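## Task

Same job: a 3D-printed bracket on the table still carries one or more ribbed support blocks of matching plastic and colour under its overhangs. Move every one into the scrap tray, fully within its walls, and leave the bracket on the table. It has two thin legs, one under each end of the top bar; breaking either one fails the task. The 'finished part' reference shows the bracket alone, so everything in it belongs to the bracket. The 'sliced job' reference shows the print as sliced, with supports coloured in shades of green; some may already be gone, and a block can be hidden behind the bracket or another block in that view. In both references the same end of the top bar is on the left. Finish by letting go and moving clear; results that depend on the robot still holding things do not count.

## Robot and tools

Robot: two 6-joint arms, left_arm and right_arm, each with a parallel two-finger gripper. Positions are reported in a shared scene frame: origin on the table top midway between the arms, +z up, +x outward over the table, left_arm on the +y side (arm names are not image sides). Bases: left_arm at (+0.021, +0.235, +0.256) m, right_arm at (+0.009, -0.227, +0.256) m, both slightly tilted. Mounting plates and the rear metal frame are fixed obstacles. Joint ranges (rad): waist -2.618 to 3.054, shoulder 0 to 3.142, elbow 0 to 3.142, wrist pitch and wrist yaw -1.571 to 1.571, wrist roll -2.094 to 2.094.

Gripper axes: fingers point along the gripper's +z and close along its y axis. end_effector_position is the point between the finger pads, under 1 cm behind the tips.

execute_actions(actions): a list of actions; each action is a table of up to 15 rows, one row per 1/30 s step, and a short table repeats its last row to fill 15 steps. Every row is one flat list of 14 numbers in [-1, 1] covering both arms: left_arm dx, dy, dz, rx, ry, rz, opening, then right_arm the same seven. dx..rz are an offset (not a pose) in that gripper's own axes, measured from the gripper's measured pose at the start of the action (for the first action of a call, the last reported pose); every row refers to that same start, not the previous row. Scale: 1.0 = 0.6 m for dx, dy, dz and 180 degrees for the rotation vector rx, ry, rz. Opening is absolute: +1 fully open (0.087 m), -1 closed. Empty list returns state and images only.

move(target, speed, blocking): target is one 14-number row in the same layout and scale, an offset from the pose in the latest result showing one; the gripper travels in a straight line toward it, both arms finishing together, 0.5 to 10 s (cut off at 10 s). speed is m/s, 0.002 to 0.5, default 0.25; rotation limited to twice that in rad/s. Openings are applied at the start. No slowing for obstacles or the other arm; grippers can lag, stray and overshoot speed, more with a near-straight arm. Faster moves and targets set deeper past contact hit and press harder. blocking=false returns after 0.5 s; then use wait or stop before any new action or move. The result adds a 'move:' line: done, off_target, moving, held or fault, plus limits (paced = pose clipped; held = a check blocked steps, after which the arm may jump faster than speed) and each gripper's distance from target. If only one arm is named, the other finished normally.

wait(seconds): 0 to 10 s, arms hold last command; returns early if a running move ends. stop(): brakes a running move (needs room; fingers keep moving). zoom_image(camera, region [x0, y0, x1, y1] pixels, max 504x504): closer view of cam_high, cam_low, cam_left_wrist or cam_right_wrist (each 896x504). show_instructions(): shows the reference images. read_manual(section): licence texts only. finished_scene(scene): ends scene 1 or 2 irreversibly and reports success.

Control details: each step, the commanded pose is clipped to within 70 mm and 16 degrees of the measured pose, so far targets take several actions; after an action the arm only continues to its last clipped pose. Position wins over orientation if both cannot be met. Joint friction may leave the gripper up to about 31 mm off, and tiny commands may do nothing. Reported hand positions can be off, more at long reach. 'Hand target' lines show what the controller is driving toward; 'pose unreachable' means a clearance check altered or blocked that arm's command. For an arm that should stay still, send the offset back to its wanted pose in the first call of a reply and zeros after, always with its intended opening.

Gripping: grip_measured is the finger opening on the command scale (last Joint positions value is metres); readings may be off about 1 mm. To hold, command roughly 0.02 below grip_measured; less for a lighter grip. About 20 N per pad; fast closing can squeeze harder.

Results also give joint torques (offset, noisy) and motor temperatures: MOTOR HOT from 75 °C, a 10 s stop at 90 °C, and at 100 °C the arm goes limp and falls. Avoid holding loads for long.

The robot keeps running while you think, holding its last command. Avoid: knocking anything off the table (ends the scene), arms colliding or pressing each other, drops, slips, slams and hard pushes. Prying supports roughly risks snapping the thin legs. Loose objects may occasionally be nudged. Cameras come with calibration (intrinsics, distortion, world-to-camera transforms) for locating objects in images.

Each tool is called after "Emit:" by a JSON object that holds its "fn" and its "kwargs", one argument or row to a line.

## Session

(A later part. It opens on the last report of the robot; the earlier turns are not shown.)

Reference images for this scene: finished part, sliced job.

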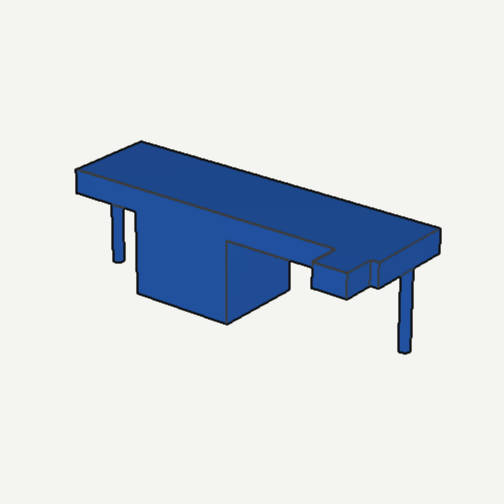

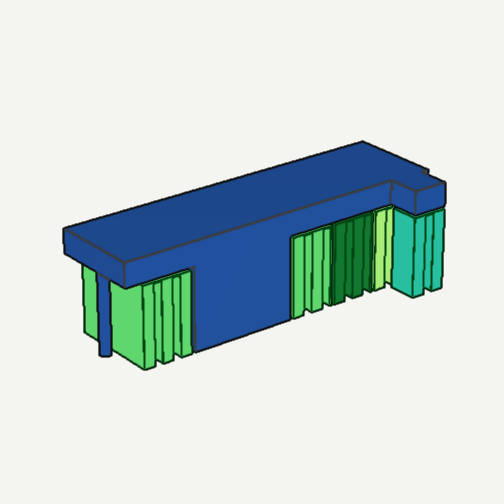

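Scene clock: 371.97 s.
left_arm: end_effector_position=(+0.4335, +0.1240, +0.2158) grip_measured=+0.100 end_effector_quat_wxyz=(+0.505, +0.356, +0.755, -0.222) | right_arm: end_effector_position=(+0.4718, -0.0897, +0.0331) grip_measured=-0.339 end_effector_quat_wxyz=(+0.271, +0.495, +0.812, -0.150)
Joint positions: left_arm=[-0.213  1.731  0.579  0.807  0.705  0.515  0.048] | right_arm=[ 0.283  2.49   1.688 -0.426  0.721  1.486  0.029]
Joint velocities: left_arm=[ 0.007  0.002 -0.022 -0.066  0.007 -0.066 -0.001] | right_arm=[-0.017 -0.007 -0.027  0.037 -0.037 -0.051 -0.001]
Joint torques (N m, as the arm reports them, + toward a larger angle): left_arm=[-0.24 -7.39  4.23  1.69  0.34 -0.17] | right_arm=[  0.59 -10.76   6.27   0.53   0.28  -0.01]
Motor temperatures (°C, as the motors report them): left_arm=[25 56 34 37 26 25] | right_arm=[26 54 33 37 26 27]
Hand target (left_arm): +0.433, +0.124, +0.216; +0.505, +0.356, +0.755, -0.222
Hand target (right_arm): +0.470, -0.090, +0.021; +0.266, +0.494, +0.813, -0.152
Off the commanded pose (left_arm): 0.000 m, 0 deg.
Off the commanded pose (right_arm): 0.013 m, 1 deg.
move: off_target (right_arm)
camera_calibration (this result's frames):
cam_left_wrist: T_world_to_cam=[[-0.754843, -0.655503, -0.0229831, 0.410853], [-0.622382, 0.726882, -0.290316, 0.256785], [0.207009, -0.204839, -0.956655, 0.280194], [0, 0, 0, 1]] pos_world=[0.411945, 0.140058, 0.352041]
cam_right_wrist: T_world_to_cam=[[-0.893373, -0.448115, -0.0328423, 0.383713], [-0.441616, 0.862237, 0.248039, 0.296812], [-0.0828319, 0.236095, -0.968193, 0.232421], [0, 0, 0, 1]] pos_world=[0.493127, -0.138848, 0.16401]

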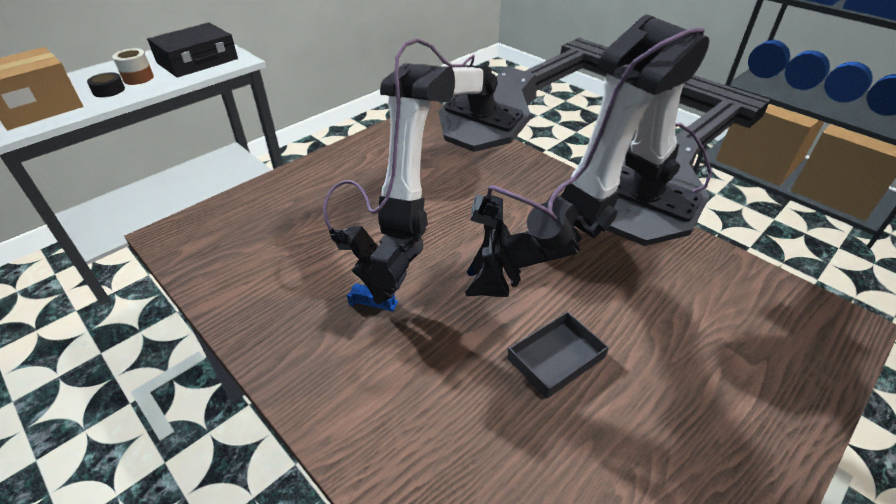

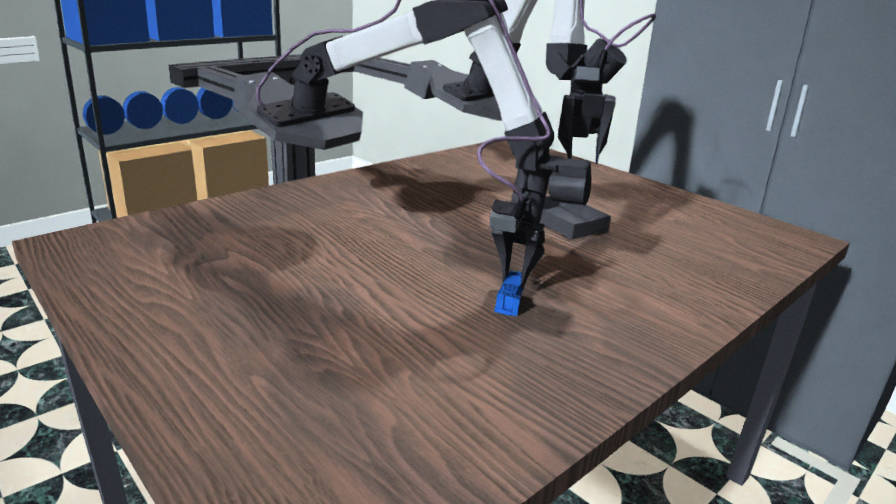

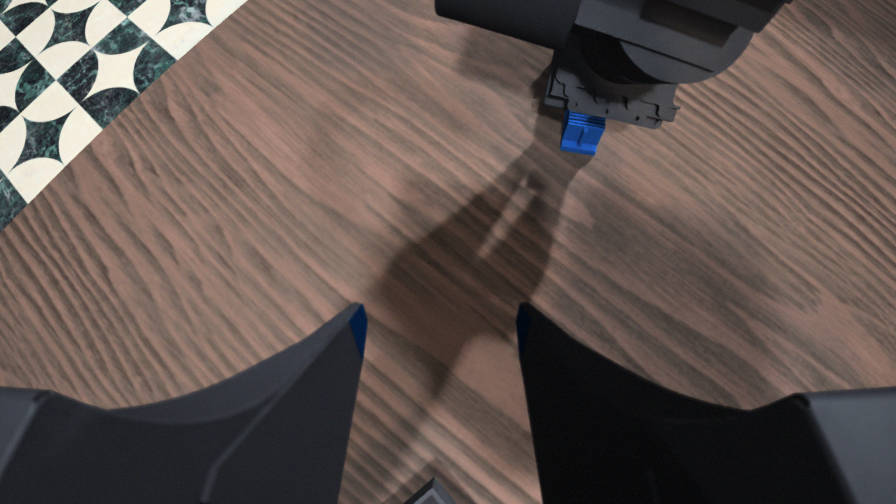

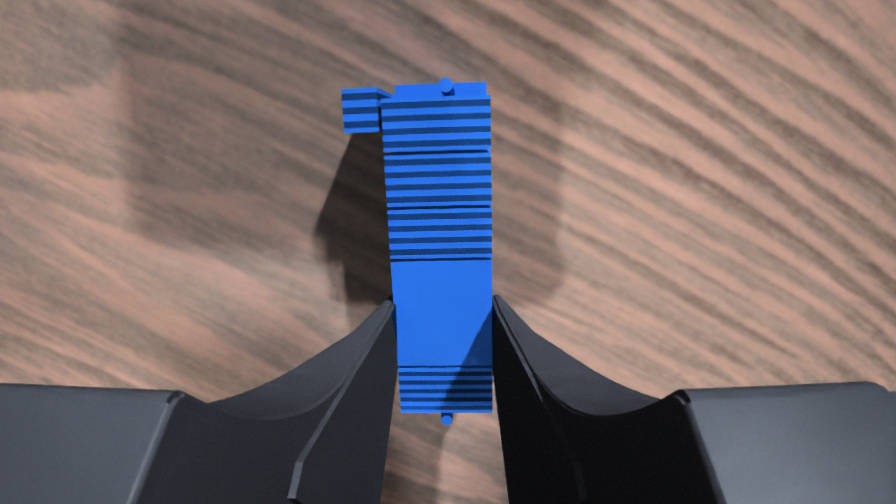

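Emit:
{"fn": "execute_actions", "kwargs": {
  "actions": [
    [[0,0,0,0,0,0,0.1,0,0,0,0,0,0,-0.45],[0,0,0,0,0,0,0.1,0,0,0,0,0,0,-0.45],[0,0,0,0,0,0,0.1,0,0,0,0,0,0,-0.4],[0,0,0,0,0,0,0.1,0,0,0,0,0,0,-0.36],[0,0,0,0,0,0,0.1,0,0,0,0,0,0,-0.34],[0,0,0,0,0,0,0.1,0,0,0,0,0,0,-0.32],[0,0,0,0,0,0,0.1,0,0,0,0,0,0,-0.3],[0,0,0,0,0,0,0.1,0,0,0,0,0,0,-0.27],[0,0,0,0,0,0,0.1,0,0,0,0,0,0,-0.24],[0,0,0,0,0,0,0.1,0,0,0,0,0,0,-0.2],[0,0,0,0,0,0,0.1,0,0,0,0,0,0,-0.16],[0,0,0,0,0,0,0.1,0,0,0,0,0,0,-0.12],[0,0,0,0,0,0,0.1,0,0,0,0,0,0,-0.08],[0,0,0,0,0,0,0.1,0,0,0,0,0,0,-0.04],[0,0,0,0,0,0,0.1,0,0,0,0,0,0,0.0]]
  ]
}}

Emit:
{"fn": "move", "kwargs": {
  "target": [0, 0, 0, 0, 0, 0, 0.1, -0.0055, 0, 0.0038, 0, 0.211, 0, 0.0],
  "speed": 0.15
}}

Scene clock: 391.00 s.
left_arm: end_effector_position=(+0.4335, +0.1240, +0.2158) grip_measured=+0.100 end_effector_quat_wxyz=(+0.505, +0.356, +0.755, -0.222) | right_arm: end_effector_position=(+0.4719, -0.0899, +0.0332) grip_measured=-0.018 end_effector_quat_wxyz=(+0.272, +0.495, +0.811, -0.151)
Joint positions: left_arm=[-0.213  1.731  0.579  0.807  0.705  0.515  0.048] | right_arm=[ 0.283  2.49   1.688 -0.426  0.723  1.486  0.043]
Joint velocities: left_arm=[ 0.002 -0.012 -0.002 -0.051  0.007 -0.037 -0.   ] | right_arm=[-0.002  0.002 -0.012  0.007 -0.022 -0.037  0.03 ]
Joint torques (N m, as the arm reports them, + toward a larger angle): left_arm=[-0.21 -7.42  4.15  1.69  0.35 -0.17] | right_arm=[  0.8  -13.33   4.8    0.44   0.38   0.04]
Motor temperatures (°C, as the motors report them): left_arm=[25 54 33 37 26 25] | right_arm=[26 54 33 35 26 27]
Hand target (left_arm): +0.433, +0.124, +0.216; +0.505, +0.356, +0.755, -0.222
Hand target (right_arm): +0.472, -0.090, +0.033; +0.271, +0.495, +0.812, -0.150
Off the commanded pose (left_arm): 0.000 m, 0 deg.
Off the commanded pose (right_arm): 0.000 m, 0 deg.
camera_calibration (this result's frames):
cam_left_wrist: T_world_to_cam=[[-0.754843, -0.655503, -0.0229831, 0.410853], [-0.622382, 0.726882, -0.290316, 0.256785], [0.207009, -0.204839, -0.956655, 0.280194], [0, 0, 0, 1]] pos_world=[0.411945, 0.140058, 0.352041]
cam_right_wrist: T_world_to_cam=[[-0.893403, -0.448059, -0.0327648, 0.383712], [-0.441669, 0.862632, 0.246567, 0.29714], [-0.0822126, 0.234755, -0.968572, 0.232187], [0, 0, 0, 1]] pos_world=[0.493136, -0.138904, 0.164197]

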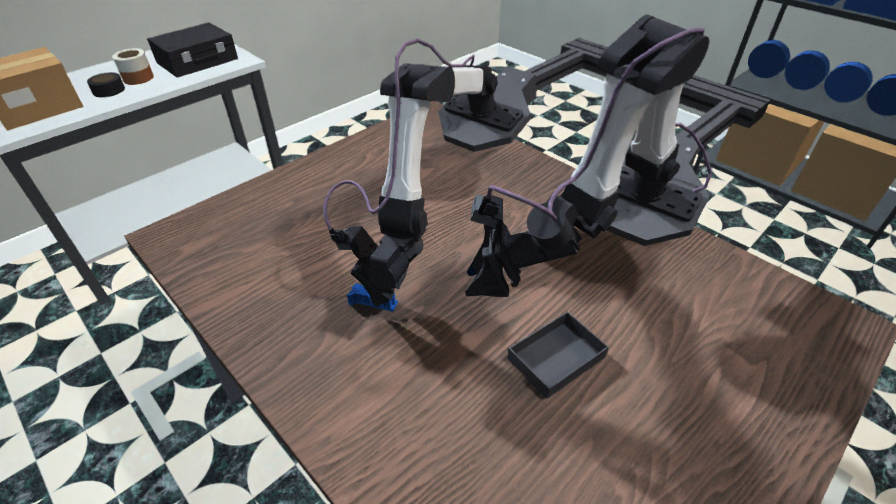

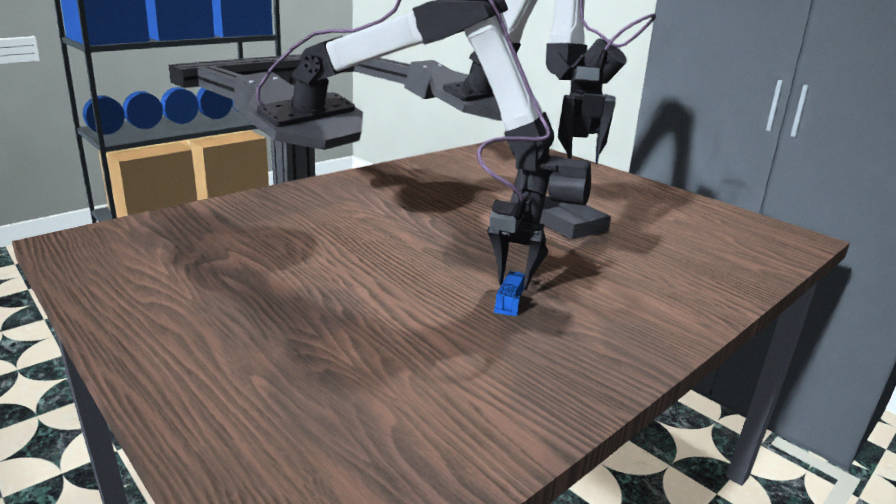

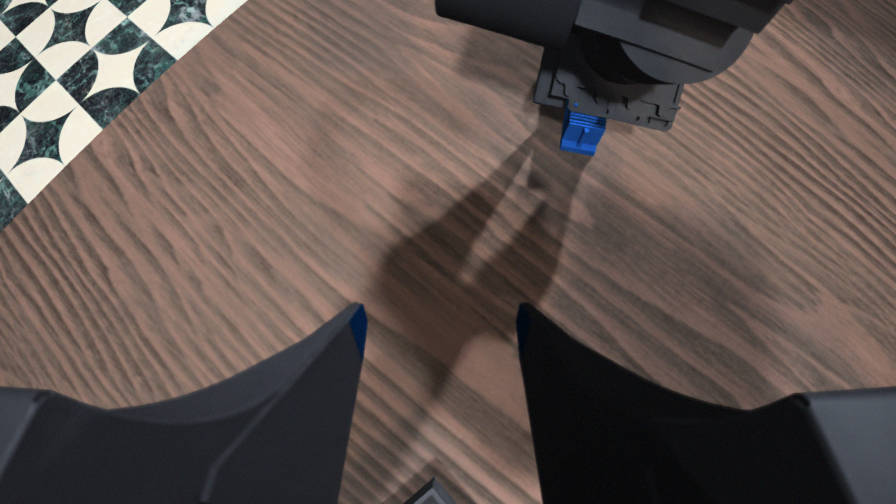

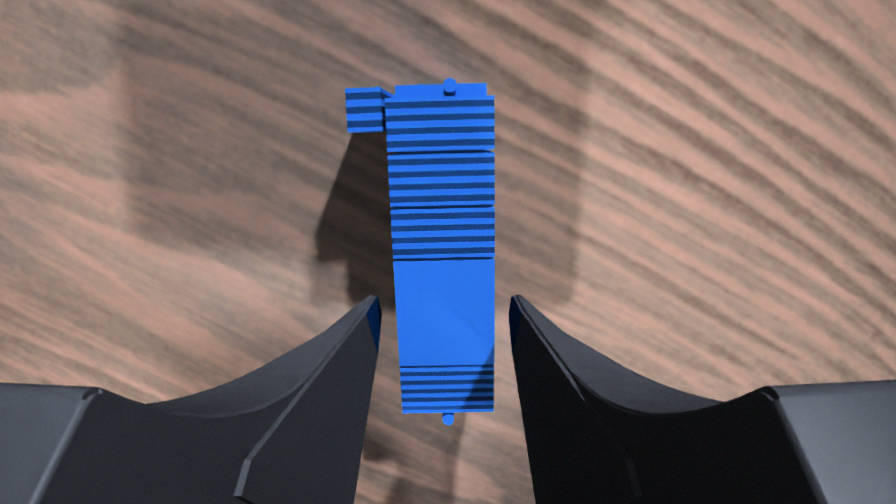

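Scene clock: 393.73 s.
left_arm: end_effector_position=(+0.4335, +0.1240, +0.2158) grip_measured=+0.100 end_effector_quat_wxyz=(+0.505, +0.356, +0.755, -0.222) | right_arm: end_effector_position=(+0.4737, -0.0910, +0.0371) grip_measured=+0.000 end_effector_quat_wxyz=(-0.003, +0.519, +0.855, +0.014)
Joint positions: left_arm=[-0.213  1.731  0.579  0.807  0.705  0.515  0.048] | right_arm=[ 0.044  2.509  1.842 -0.606  0.004  1.281  0.044]
Joint velocities: left_arm=[-0.017  0.017 -0.007  0.022  0.11   0.007 -0.001] | right_arm=[-0.017 -0.002  0.002  0.007  0.007 -0.051  0.   ]
Joint torques (N m, as the arm reports them, + toward a larger angle): left_arm=[-0.21 -7.3   4.26  1.67  0.33 -0.18] | right_arm=[ -0.82 -12.39   7.2    0.18  -0.13  -0.05]
Motor temperatures (°C, as the motors report them): left_arm=[25 54 33 37 26 25] | right_arm=[26 55 33 35 26 27]
Hand target (left_arm): +0.433, +0.124, +0.216; +0.505, +0.356, +0.755, -0.222
Hand target (right_arm): +0.473, -0.093, +0.033; -0.010, +0.519, +0.855, +0.014
Off the commanded pose (left_arm): 0.000 m, 0 deg.
Off the commanded pose (right_arm): 0.005 m, 1 deg.
move: done
camera_calibration (this result's frames):
cam_left_wrist: T_world_to_cam=[[-0.754843, -0.655503, -0.0229831, 0.410853], [-0.622382, 0.726882, -0.290316, 0.256785], [0.207009, -0.204839, -0.956655, 0.280194], [0, 0, 0, 1]] pos_world=[0.411945, 0.140058, 0.352041]
cam_right_wrist: T_world_to_cam=[[-0.896038, -0.443666, -0.0166084, 0.386], [-0.287452, 0.551223, 0.783278, 0.176581], [-0.338359, 0.706621, -0.62145, 0.387846], [0, 0, 0, 1]] pos_world=[0.527861, -0.200141, 0.109126]

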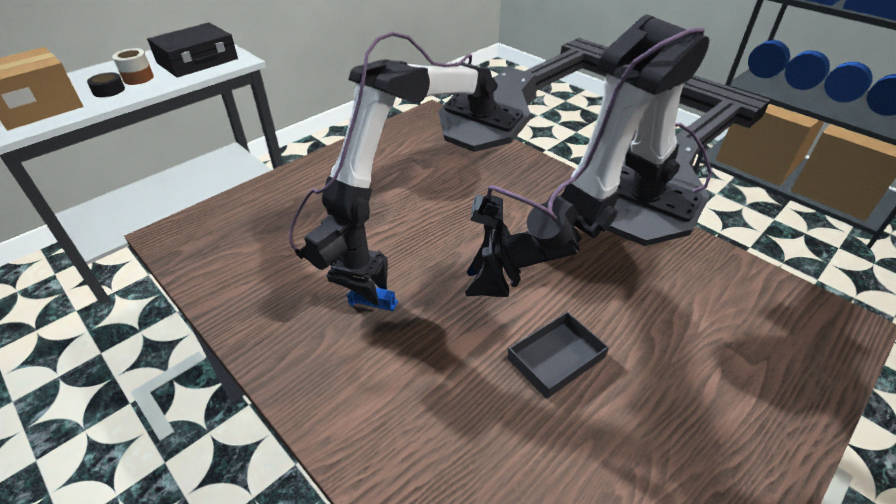

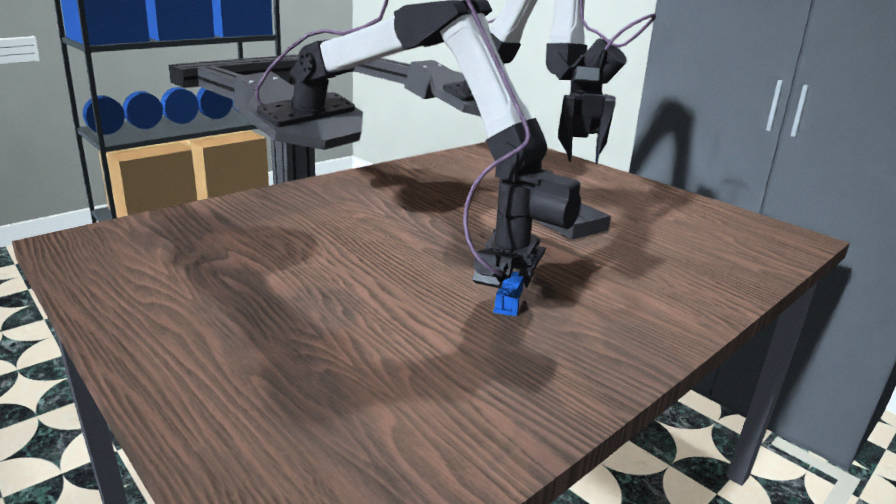

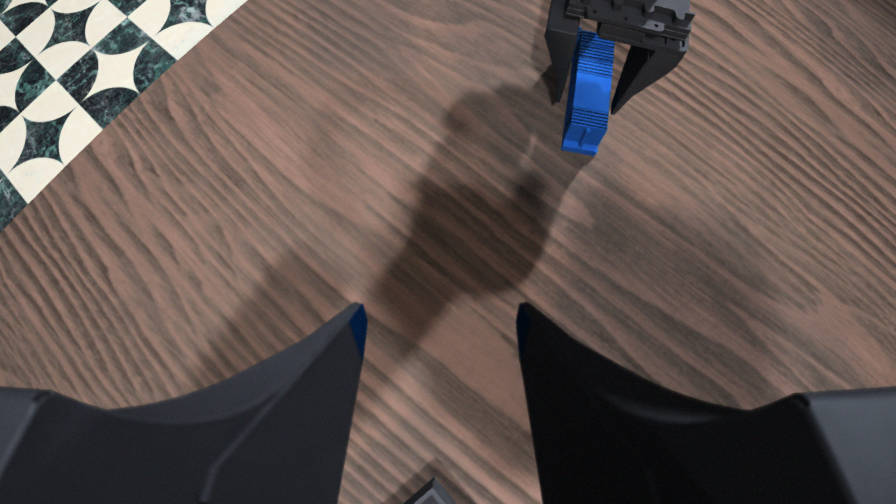

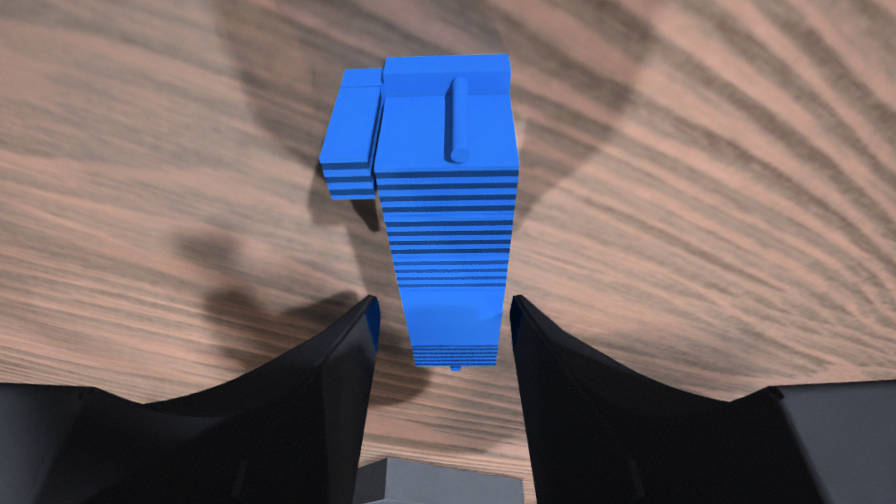

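Emit:
{"fn": "move", "kwargs": {
  "target": [0.1842, -0.1627, 0.2847, 0.0682, -0.0625, 0.0136, 0.1, 0, -0.004, 0.03, 0, 0, 0, 0.0],
  "speed": 0.18
}}

Scene clock: 407.17 s.
left_arm: end_effector_position=(+0.4350, -0.0200, +0.0481) grip_measured=+0.100 end_effector_quat_wxyz=(+0.541, +0.398, +0.668, -0.320) | right_arm: end_effector_position=(+0.4718, -0.0907, +0.0257) grip_measured=+0.000 end_effector_quat_wxyz=(-0.003, +0.519, +0.855, +0.015)
Joint positions: left_arm=[-0.467  2.724  1.076  1.472  0.728  0.397  0.048] | right_arm=[ 0.044  2.536  1.842 -0.579  0.003  1.28   0.044]
Joint velocities: left_arm=[ 0.002 -0.002  0.007  0.007  0.007  0.007  0.   ] | right_arm=[-0.007  0.007 -0.007 -0.022 -0.051  0.022  0.001]
Joint torques (N m, as the arm reports them, + toward a larger angle): left_arm=[-2.13 -8.18  2.98  1.85  0.36 -0.25] | right_arm=[ -0.28 -12.52   6.23   0.4    0.01   0.02]
Motor temperatures (°C, as the motors report them): left_arm=[25 53 33 38 26 25] | right_arm=[26 57 34 35 25 27]
Hand target (left_arm): +0.433, -0.024, +0.043; +0.540, +0.399, +0.666, -0.326
Hand target (right_arm): +0.472, -0.092, +0.019; -0.003, +0.519, +0.855, +0.014
Off the commanded pose (left_arm): 0.005 m, 1 deg.
Off the commanded pose (right_arm): 0.007 m, 0 deg.
move: done
camera_calibration (this result's frames):
cam_left_wrist: T_world_to_cam=[[-0.874043, -0.485848, 0.000393777, 0.367881], [-0.42983, 0.772888, -0.466786, 0.239377], [0.226483, -0.40816, -0.88437, 0.0740206], [0, 0, 0, 1]] pos_world=[0.407671, 0.0239349, 0.177055]
cam_right_wrist: T_world_to_cam=[[-0.895688, -0.444309, -0.0182361, 0.384028], [-0.288485, 0.549373, 0.784197, 0.18513], [-0.338407, 0.707657, -0.620243, 0.379947], [0, 0, 0, 1]] pos_world=[0.525953, -0.19995, 0.0974844]

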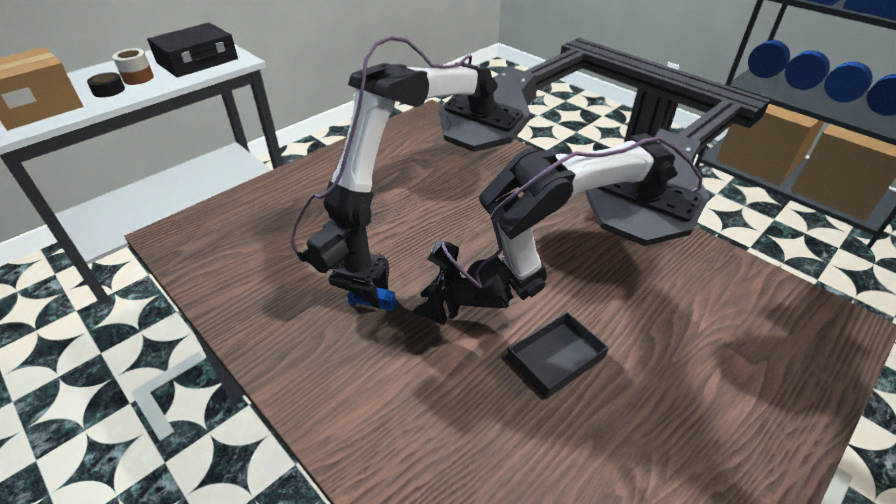

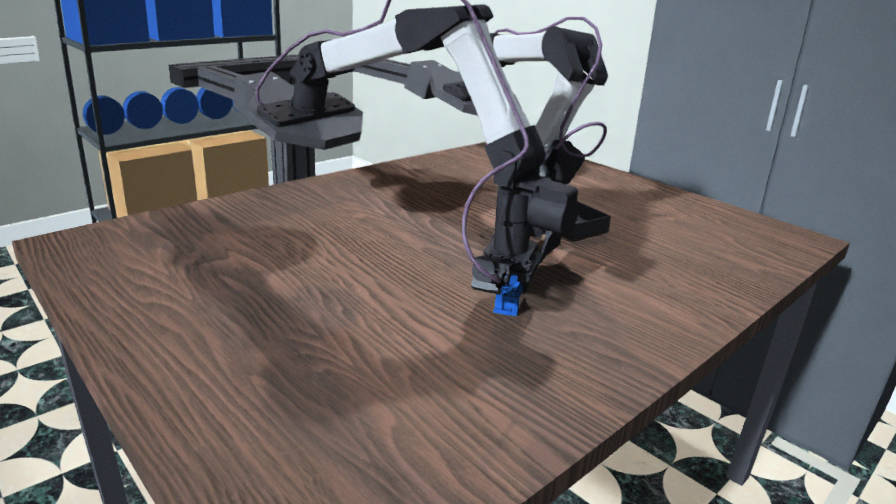

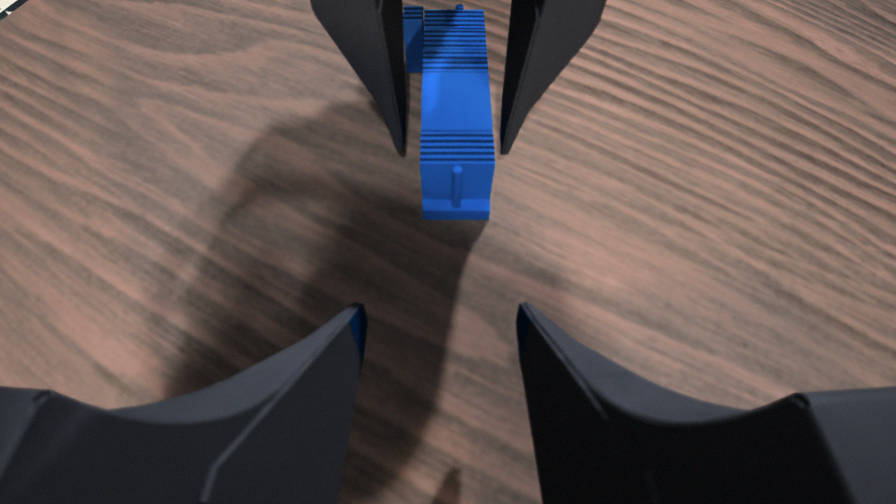

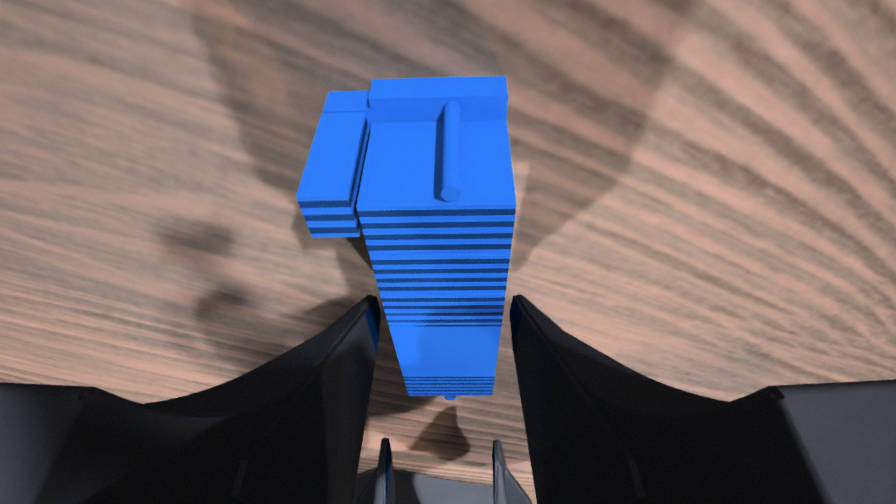

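Emit:
{"fn": "execute_actions", "kwargs": {
  "actions": [
    [[0,0,0,0,0,0,0.1,0,0,0,0,0,0,-0.04],[0,0,0,0,0,0,0.1,0,0,0,0,0,0,-0.08],[0,0,0,0,0,0,0.1,0,0,0,0,0,0,-0.12],[0,0,0,0,0,0,0.1,0,0,0,0,0,0,-0.16],[0,0,0,0,0,0,0.1,0,0,0,0,0,0,-0.2],[0,0,0,0,0,0,0.1,0,0,0,0,0,0,-0.23],[0,0,0,0,0,0,0.1,0,0,0,0,0,0,-0.26],[0,0,0,0,0,0,0.1,0,0,0,0,0,0,-0.28],[0,0,0,0,0,0,0.1,0,0,0,0,0,0,-0.3],[0,0,0,0,0,0,0.1,0,0,0,0,0,0,-0.32],[0,0,0,0,0,0,0.1,0,0,0,0,0,0,-0.34],[0,0,0,0,0,0,0.1,0,0,0,0,0,0,-0.36],[0,0,0,0,0,0,0.1,0,0,0,0,0,0,-0.39],[0,0,0,0,0,0,0.1,0,0,0,0,0,0,-0.42],[0,0,0,0,0,0,0.1,0,0,0,0,0,0,-0.45]]
  ]
}}

Emit:
{"fn": "zoom_image", "kwargs": {
  "camera": "cam_left_wrist",
  "region": [340, 60, 560, 320]
}}

Scene clock: 416.03 s.
left_arm: end_effector_position=(+0.4351, -0.0200, +0.0484) grip_measured=+0.100 end_effector_quat_wxyz=(+0.541, +0.398, +0.668, -0.320) | right_arm: end_effector_position=(+0.4719, -0.0907, +0.0257) grip_measured=-0.339 end_effector_quat_wxyz=(-0.003, +0.519, +0.855, +0.015)
Joint positions: left_arm=[-0.467  2.724  1.076  1.474  0.728  0.396  0.048] | right_arm=[ 0.044  2.536  1.842 -0.579  0.003  1.28   0.029]
Joint velocities: left_arm=[-0.002 -0.002  0.002 -0.037  0.037  0.022  0.   ] | right_arm=[-0.007 -0.007 -0.007  0.022 -0.022  0.051 -0.   ]
Joint torques (N m, as the arm reports them, + toward a larger angle): left_arm=[-1.54 -9.88  1.11  1.8   0.3  -0.15] | right_arm=[ -0.18 -13.96   5.26   0.31  -0.01   0.03]
Motor temperatures (°C, as the motors report them): left_arm=[25 53 33 38 26 25] | right_arm=[26 58 34 34 25 27]
Hand target (left_arm): +0.435, -0.020, +0.048; +0.541, +0.398, +0.668, -0.320
Hand target (right_arm): +0.472, -0.091, +0.026; -0.003, +0.519, +0.855, +0.015
Off the commanded pose (left_arm): 0.000 m, 0 deg.
Off the commanded pose (right_arm): 0.000 m, 0 deg.
camera_calibration (this result's frames):
cam_left_wrist: T_world_to_cam=[[-0.873861, -0.486175, 0.0000636014, 0.367941], [-0.429746, 0.772372, -0.467718, 0.239595], [0.227344, -0.408748, -0.883878, 0.0738034], [0, 0, 0, 1]] pos_world=[0.407715, 0.0239947, 0.177273]
cam_right_wrist: T_world_to_cam=[[-0.895686, -0.444298, -0.0186035, 0.384129], [-0.288772, 0.54932, 0.784129, 0.185282], [-0.338167, 0.707705, -0.620319, 0.379857], [0, 0, 0, 1]] pos_world=[0.526018, -0.199938, 0.0974938]

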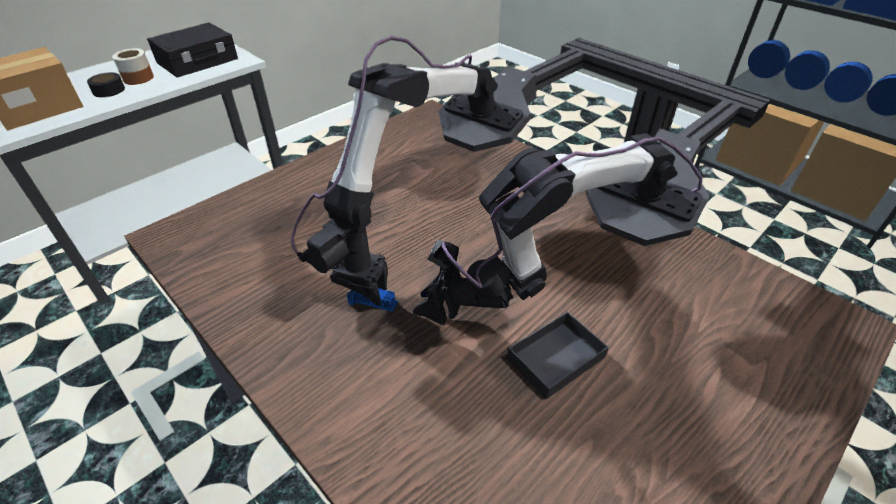

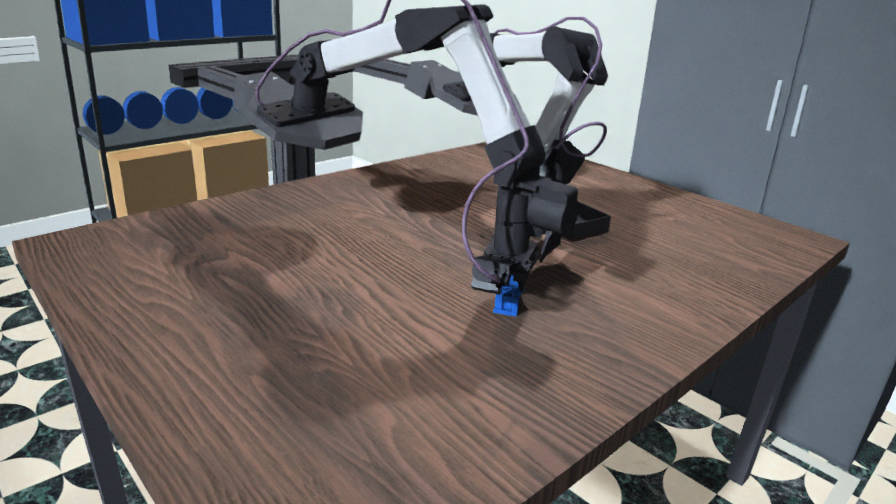

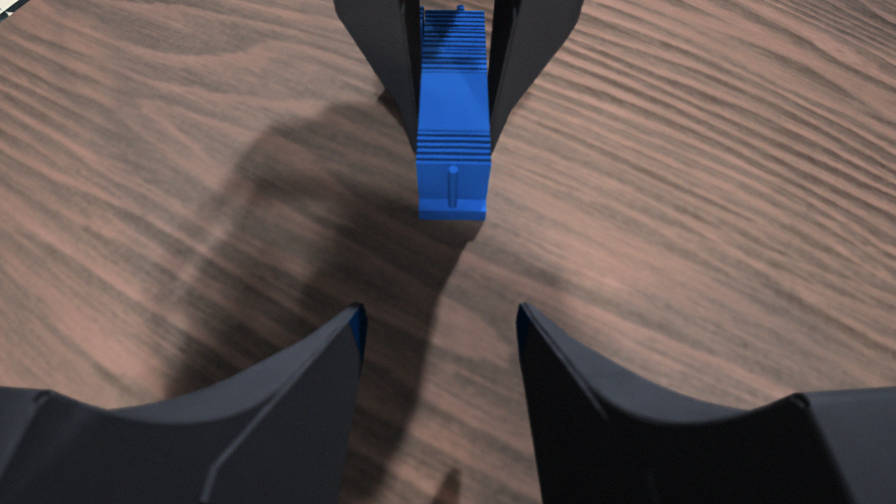

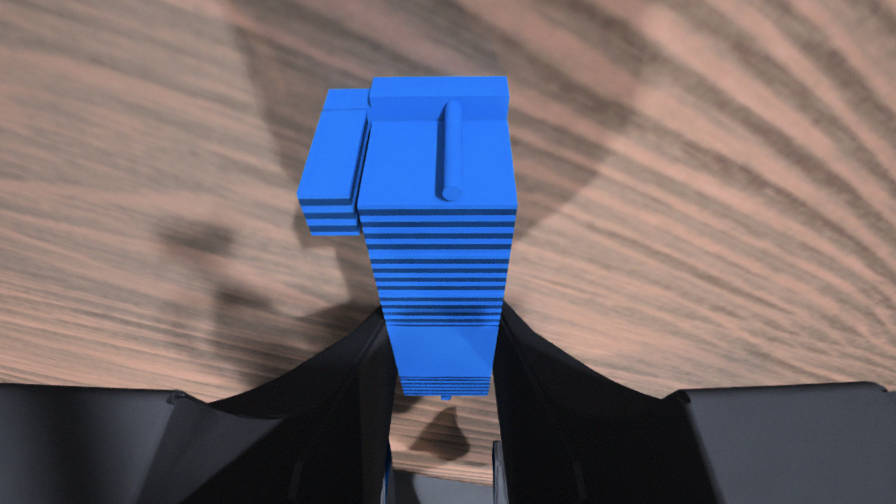

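Region (340, 60, 560, 320) of cam_left_wrist's 896x504 image, scaled by 1.938, with more detail than that image has; it fills the left 426 columns of this view, and the rest is white.

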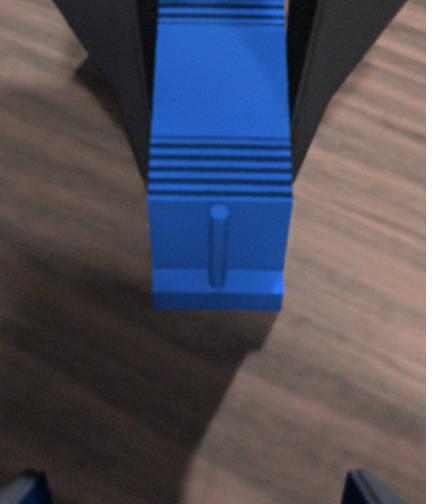

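Emit:
{"fn": "move", "kwargs": {
  "target": [0.012, -0.007, 0.0833, 0, 0, 0, 0.1, 0, 0, 0.02, 0, 0, 0, -0.45],
  "speed": 0.06
}}

Emit:
{"fn": "zoom_image", "kwargs": {
  "camera": "cam_left_wrist",
  "region": [320, 120, 560, 360]
}}

Scene clock: 439.57 s.
left_arm: end_effector_position=(+0.4612, -0.0609, +0.0491) grip_measured=+0.100 end_effector_quat_wxyz=(+0.561, +0.400, +0.653, -0.315) | right_arm: end_effector_position=(+0.4716, -0.0907, +0.0254) grip_measured=-0.339 end_effector_quat_wxyz=(-0.003, +0.519, +0.855, +0.015)
Joint positions: left_arm=[-0.544  2.776  1.245  1.415  0.657  0.383  0.048] | right_arm=[ 0.044  2.536  1.842 -0.579  0.003  1.28   0.029]
Joint velocities: left_arm=[-0.002 -0.007 -0.012 -0.022 -0.095  0.037 -0.001] | right_arm=[ 0.022 -0.007 -0.007 -0.051 -0.007  0.007 -0.001]
Joint torques (N m, as the arm reports them, + toward a larger angle): left_arm=[-2.67 -8.4   3.96  1.58  0.15 -0.21] | right_arm=[ -0.15 -11.36   6.83   0.49  -0.03   0.04]
Motor temperatures (°C, as the motors report them): left_arm=[26 55 32 39 25 25] | right_arm=[25 63 33 33 25 27]
Hand target (left_arm): +0.453, -0.063, +0.032; +0.542, +0.397, +0.668, -0.320
Hand target (right_arm): +0.472, -0.090, +0.014; -0.003, +0.519, +0.855, +0.015
Off the commanded pose (left_arm): 0.020 m, 3 deg.
Off the commanded pose (right_arm): 0.012 m, 0 deg.
move: off_target (left_arm, right_arm)
camera_calibration (this result's frames):
cam_left_wrist: T_world_to_cam=[[-0.871747, -0.488846, -0.0329633, 0.371374], [-0.409132, 0.763308, -0.499972, 0.274206], [0.269571, -0.422363, -0.865414, 0.0305739], [0, 0, 0, 1]] pos_world=[0.427689, -0.0148454, 0.175796]
cam_right_wrist: T_world_to_cam=[[-0.89569, -0.44432, -0.0178687, 0.38386], [-0.288197, 0.549427, 0.784266, 0.185222], [-0.338648, 0.707609, -0.620168, 0.37981], [0, 0, 0, 1]] pos_world=[0.525822, -0.199966, 0.0971417]

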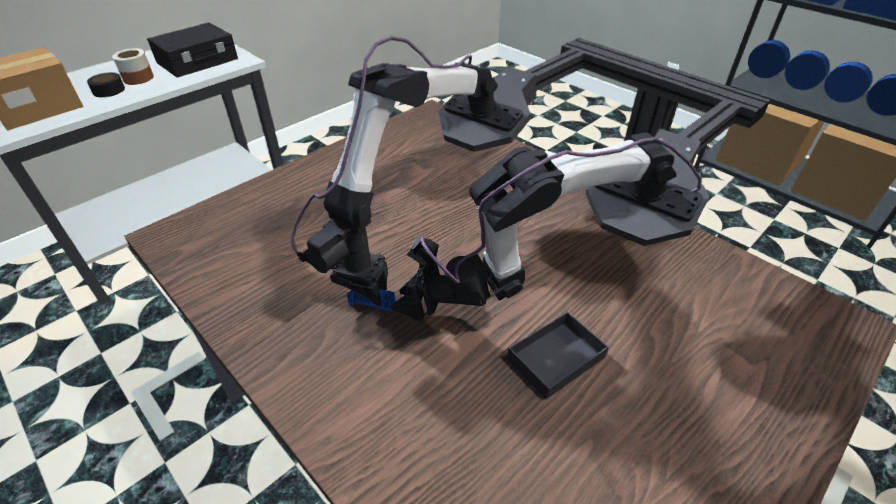

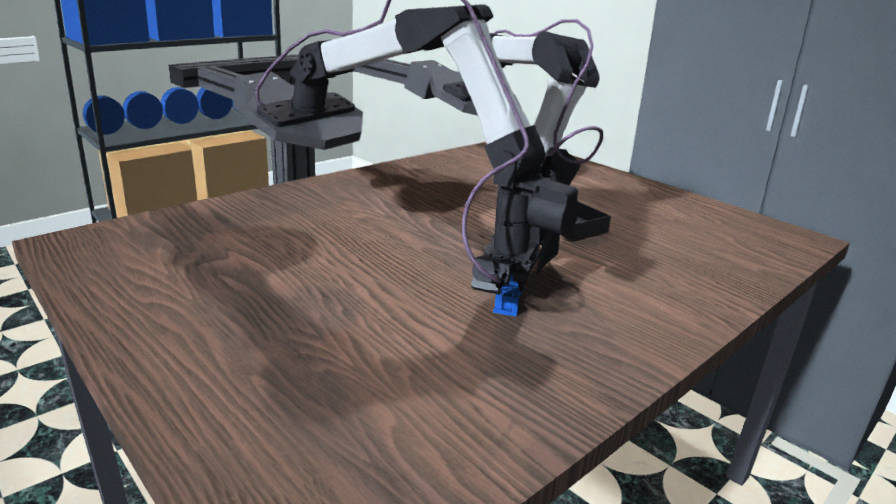

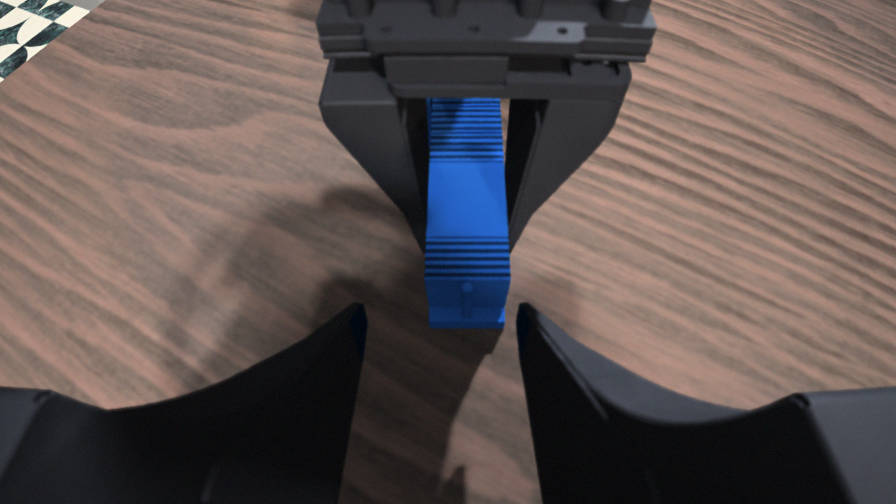

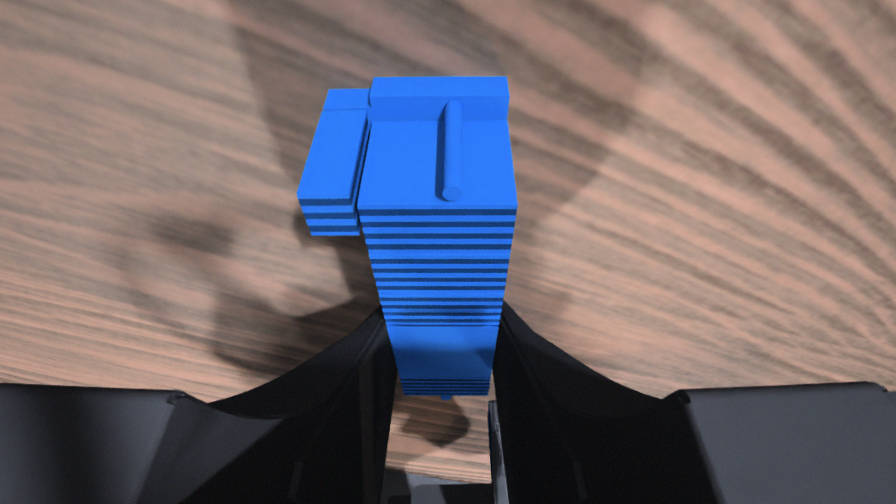

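Region (320, 120, 560, 360) of cam_left_wrist's 896x504 image, scaled by 2.100, with more detail than that image has.

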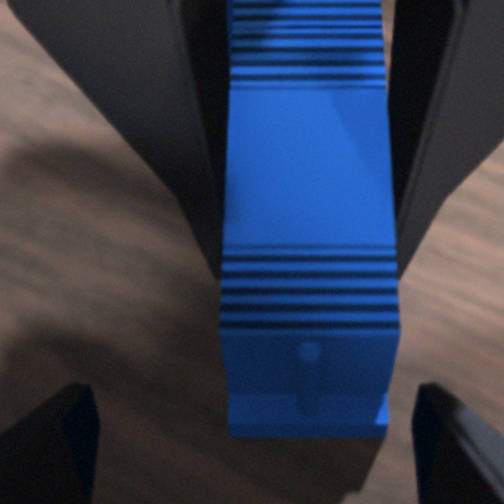

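Emit:
{"fn": "move", "kwargs": {
  "target": [0.0398, -0.0152, 0.0333, 0, 0.0223, -0.0121, 0.4, 0, 0, 0.025, 0, 0, 0, -0.45],
  "speed": 0.04
}}

Emit:
{"fn": "zoom_image", "kwargs": {
  "camera": "cam_left_wrist",
  "region": [300, 160, 580, 440]
}}

Scene clock: 453.60 s.
left_arm: end_effector_position=(+0.4694, -0.0749, +0.0388) grip_measured=+0.400 end_effector_quat_wxyz=(+0.549, +0.397, +0.668, -0.309) | right_arm: end_effector_position=(+0.4716, -0.0907, +0.0252) grip_measured=-0.339 end_effector_quat_wxyz=(-0.003, +0.519, +0.855, +0.015)
Joint positions: left_arm=[-0.573  2.797  1.32   1.328  0.604  0.382  0.061] | right_arm=[ 0.044  2.537  1.842 -0.578  0.003  1.28   0.029]
Joint velocities: left_arm=[-0.007 -0.017  0.002 -0.007  0.007 -0.051 -0.   ] | right_arm=[ 0.002 -0.007 -0.002  0.007 -0.081 -0.022  0.   ]
Joint torques (N m, as the arm reports them, + toward a larger angle): left_arm=[-2.85 -9.01  4.19  1.52  0.15 -0.16] | right_arm=[ -0.11 -10.71   7.11   0.55  -0.01   0.01]
Motor temperatures (°C, as the motors report them): left_arm=[26 55 32 38 25 25] | right_arm=[25 61 33 33 25 27]
Hand target (left_arm): +0.461, -0.078, +0.023; +0.532, +0.398, +0.680, -0.312
Hand target (right_arm): +0.471, -0.090, +0.011; -0.003, +0.519, +0.855, +0.015
Off the commanded pose (left_arm): 0.019 m, 2 deg.
Off the commanded pose (right_arm): 0.015 m, 0 deg.
move: off_target (left_arm, right_arm)
camera_calibration (this result's frames):
cam_left_wrist: T_world_to_cam=[[-0.86463, -0.502022, -0.0196904, 0.366449], [-0.43527, 0.768084, -0.469667, 0.294563], [0.250907, -0.397518, -0.882624, 0.0248595], [0, 0, 0, 1]] pos_world=[0.43882, -0.0324013, 0.167503]
cam_right_wrist: T_world_to_cam=[[-0.89569, -0.44432, -0.0178687, 0.383827], [-0.288197, 0.549427, 0.784266, 0.185344], [-0.338648, 0.707609, -0.620168, 0.379696], [0, 0, 0, 1]] pos_world=[0.525788, -0.199967, 0.096975]

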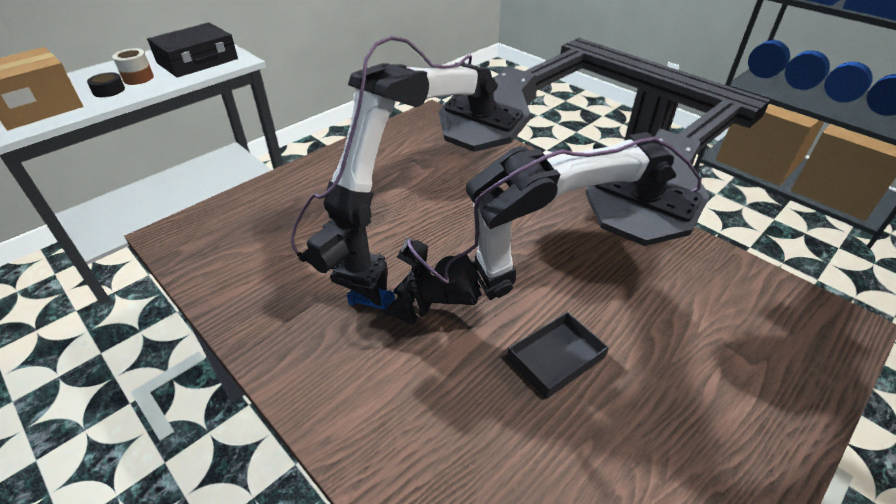

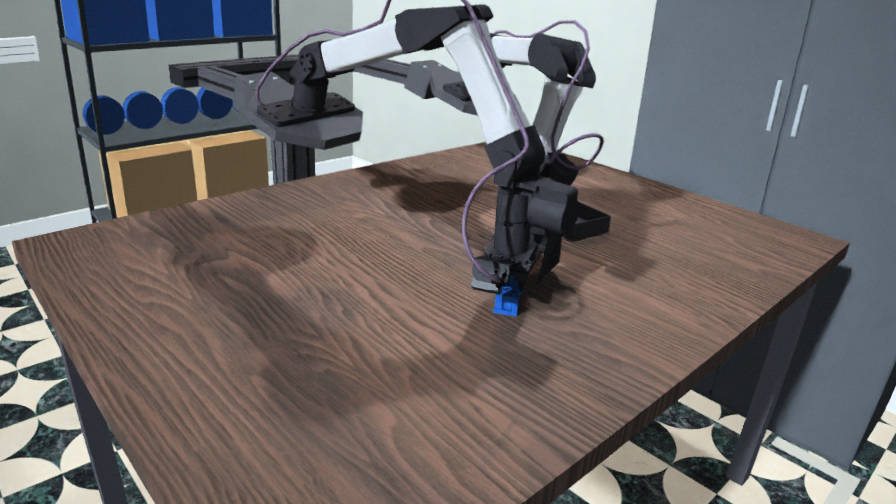

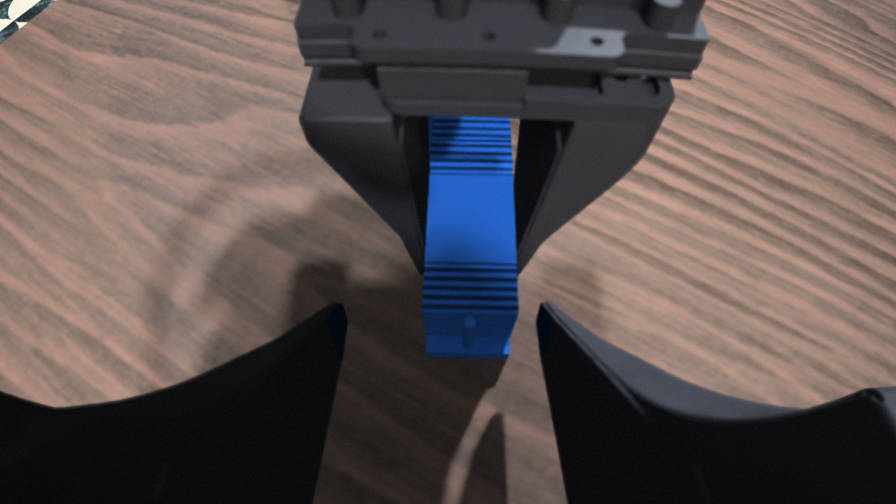

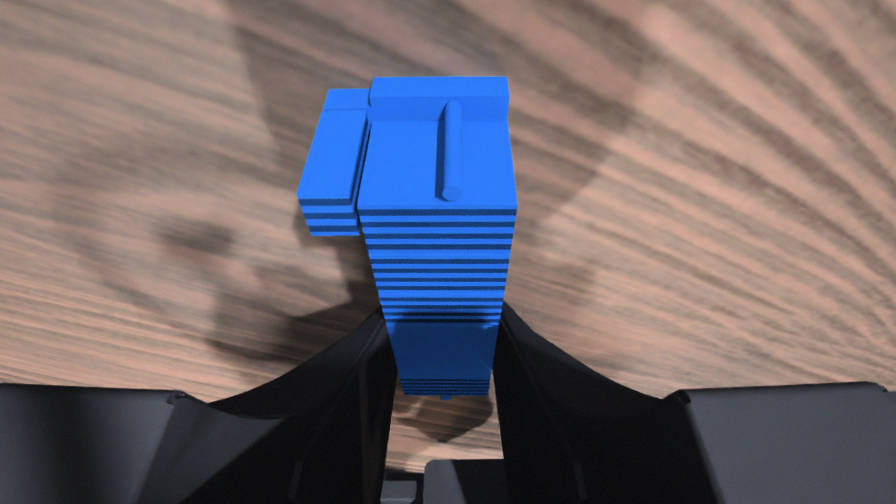

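Region (300, 160, 580, 440) of cam_left_wrist's 896x504 image, scaled by 1.800, with more detail than that image has.

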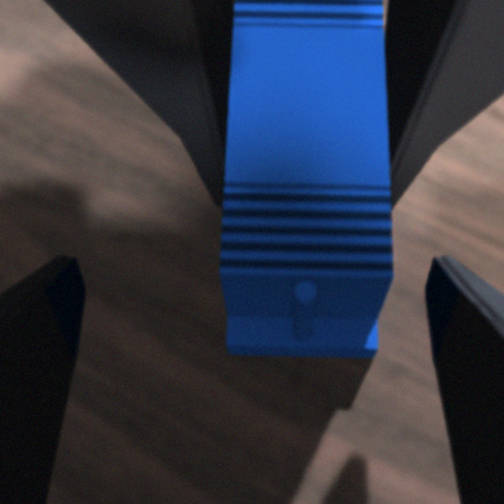

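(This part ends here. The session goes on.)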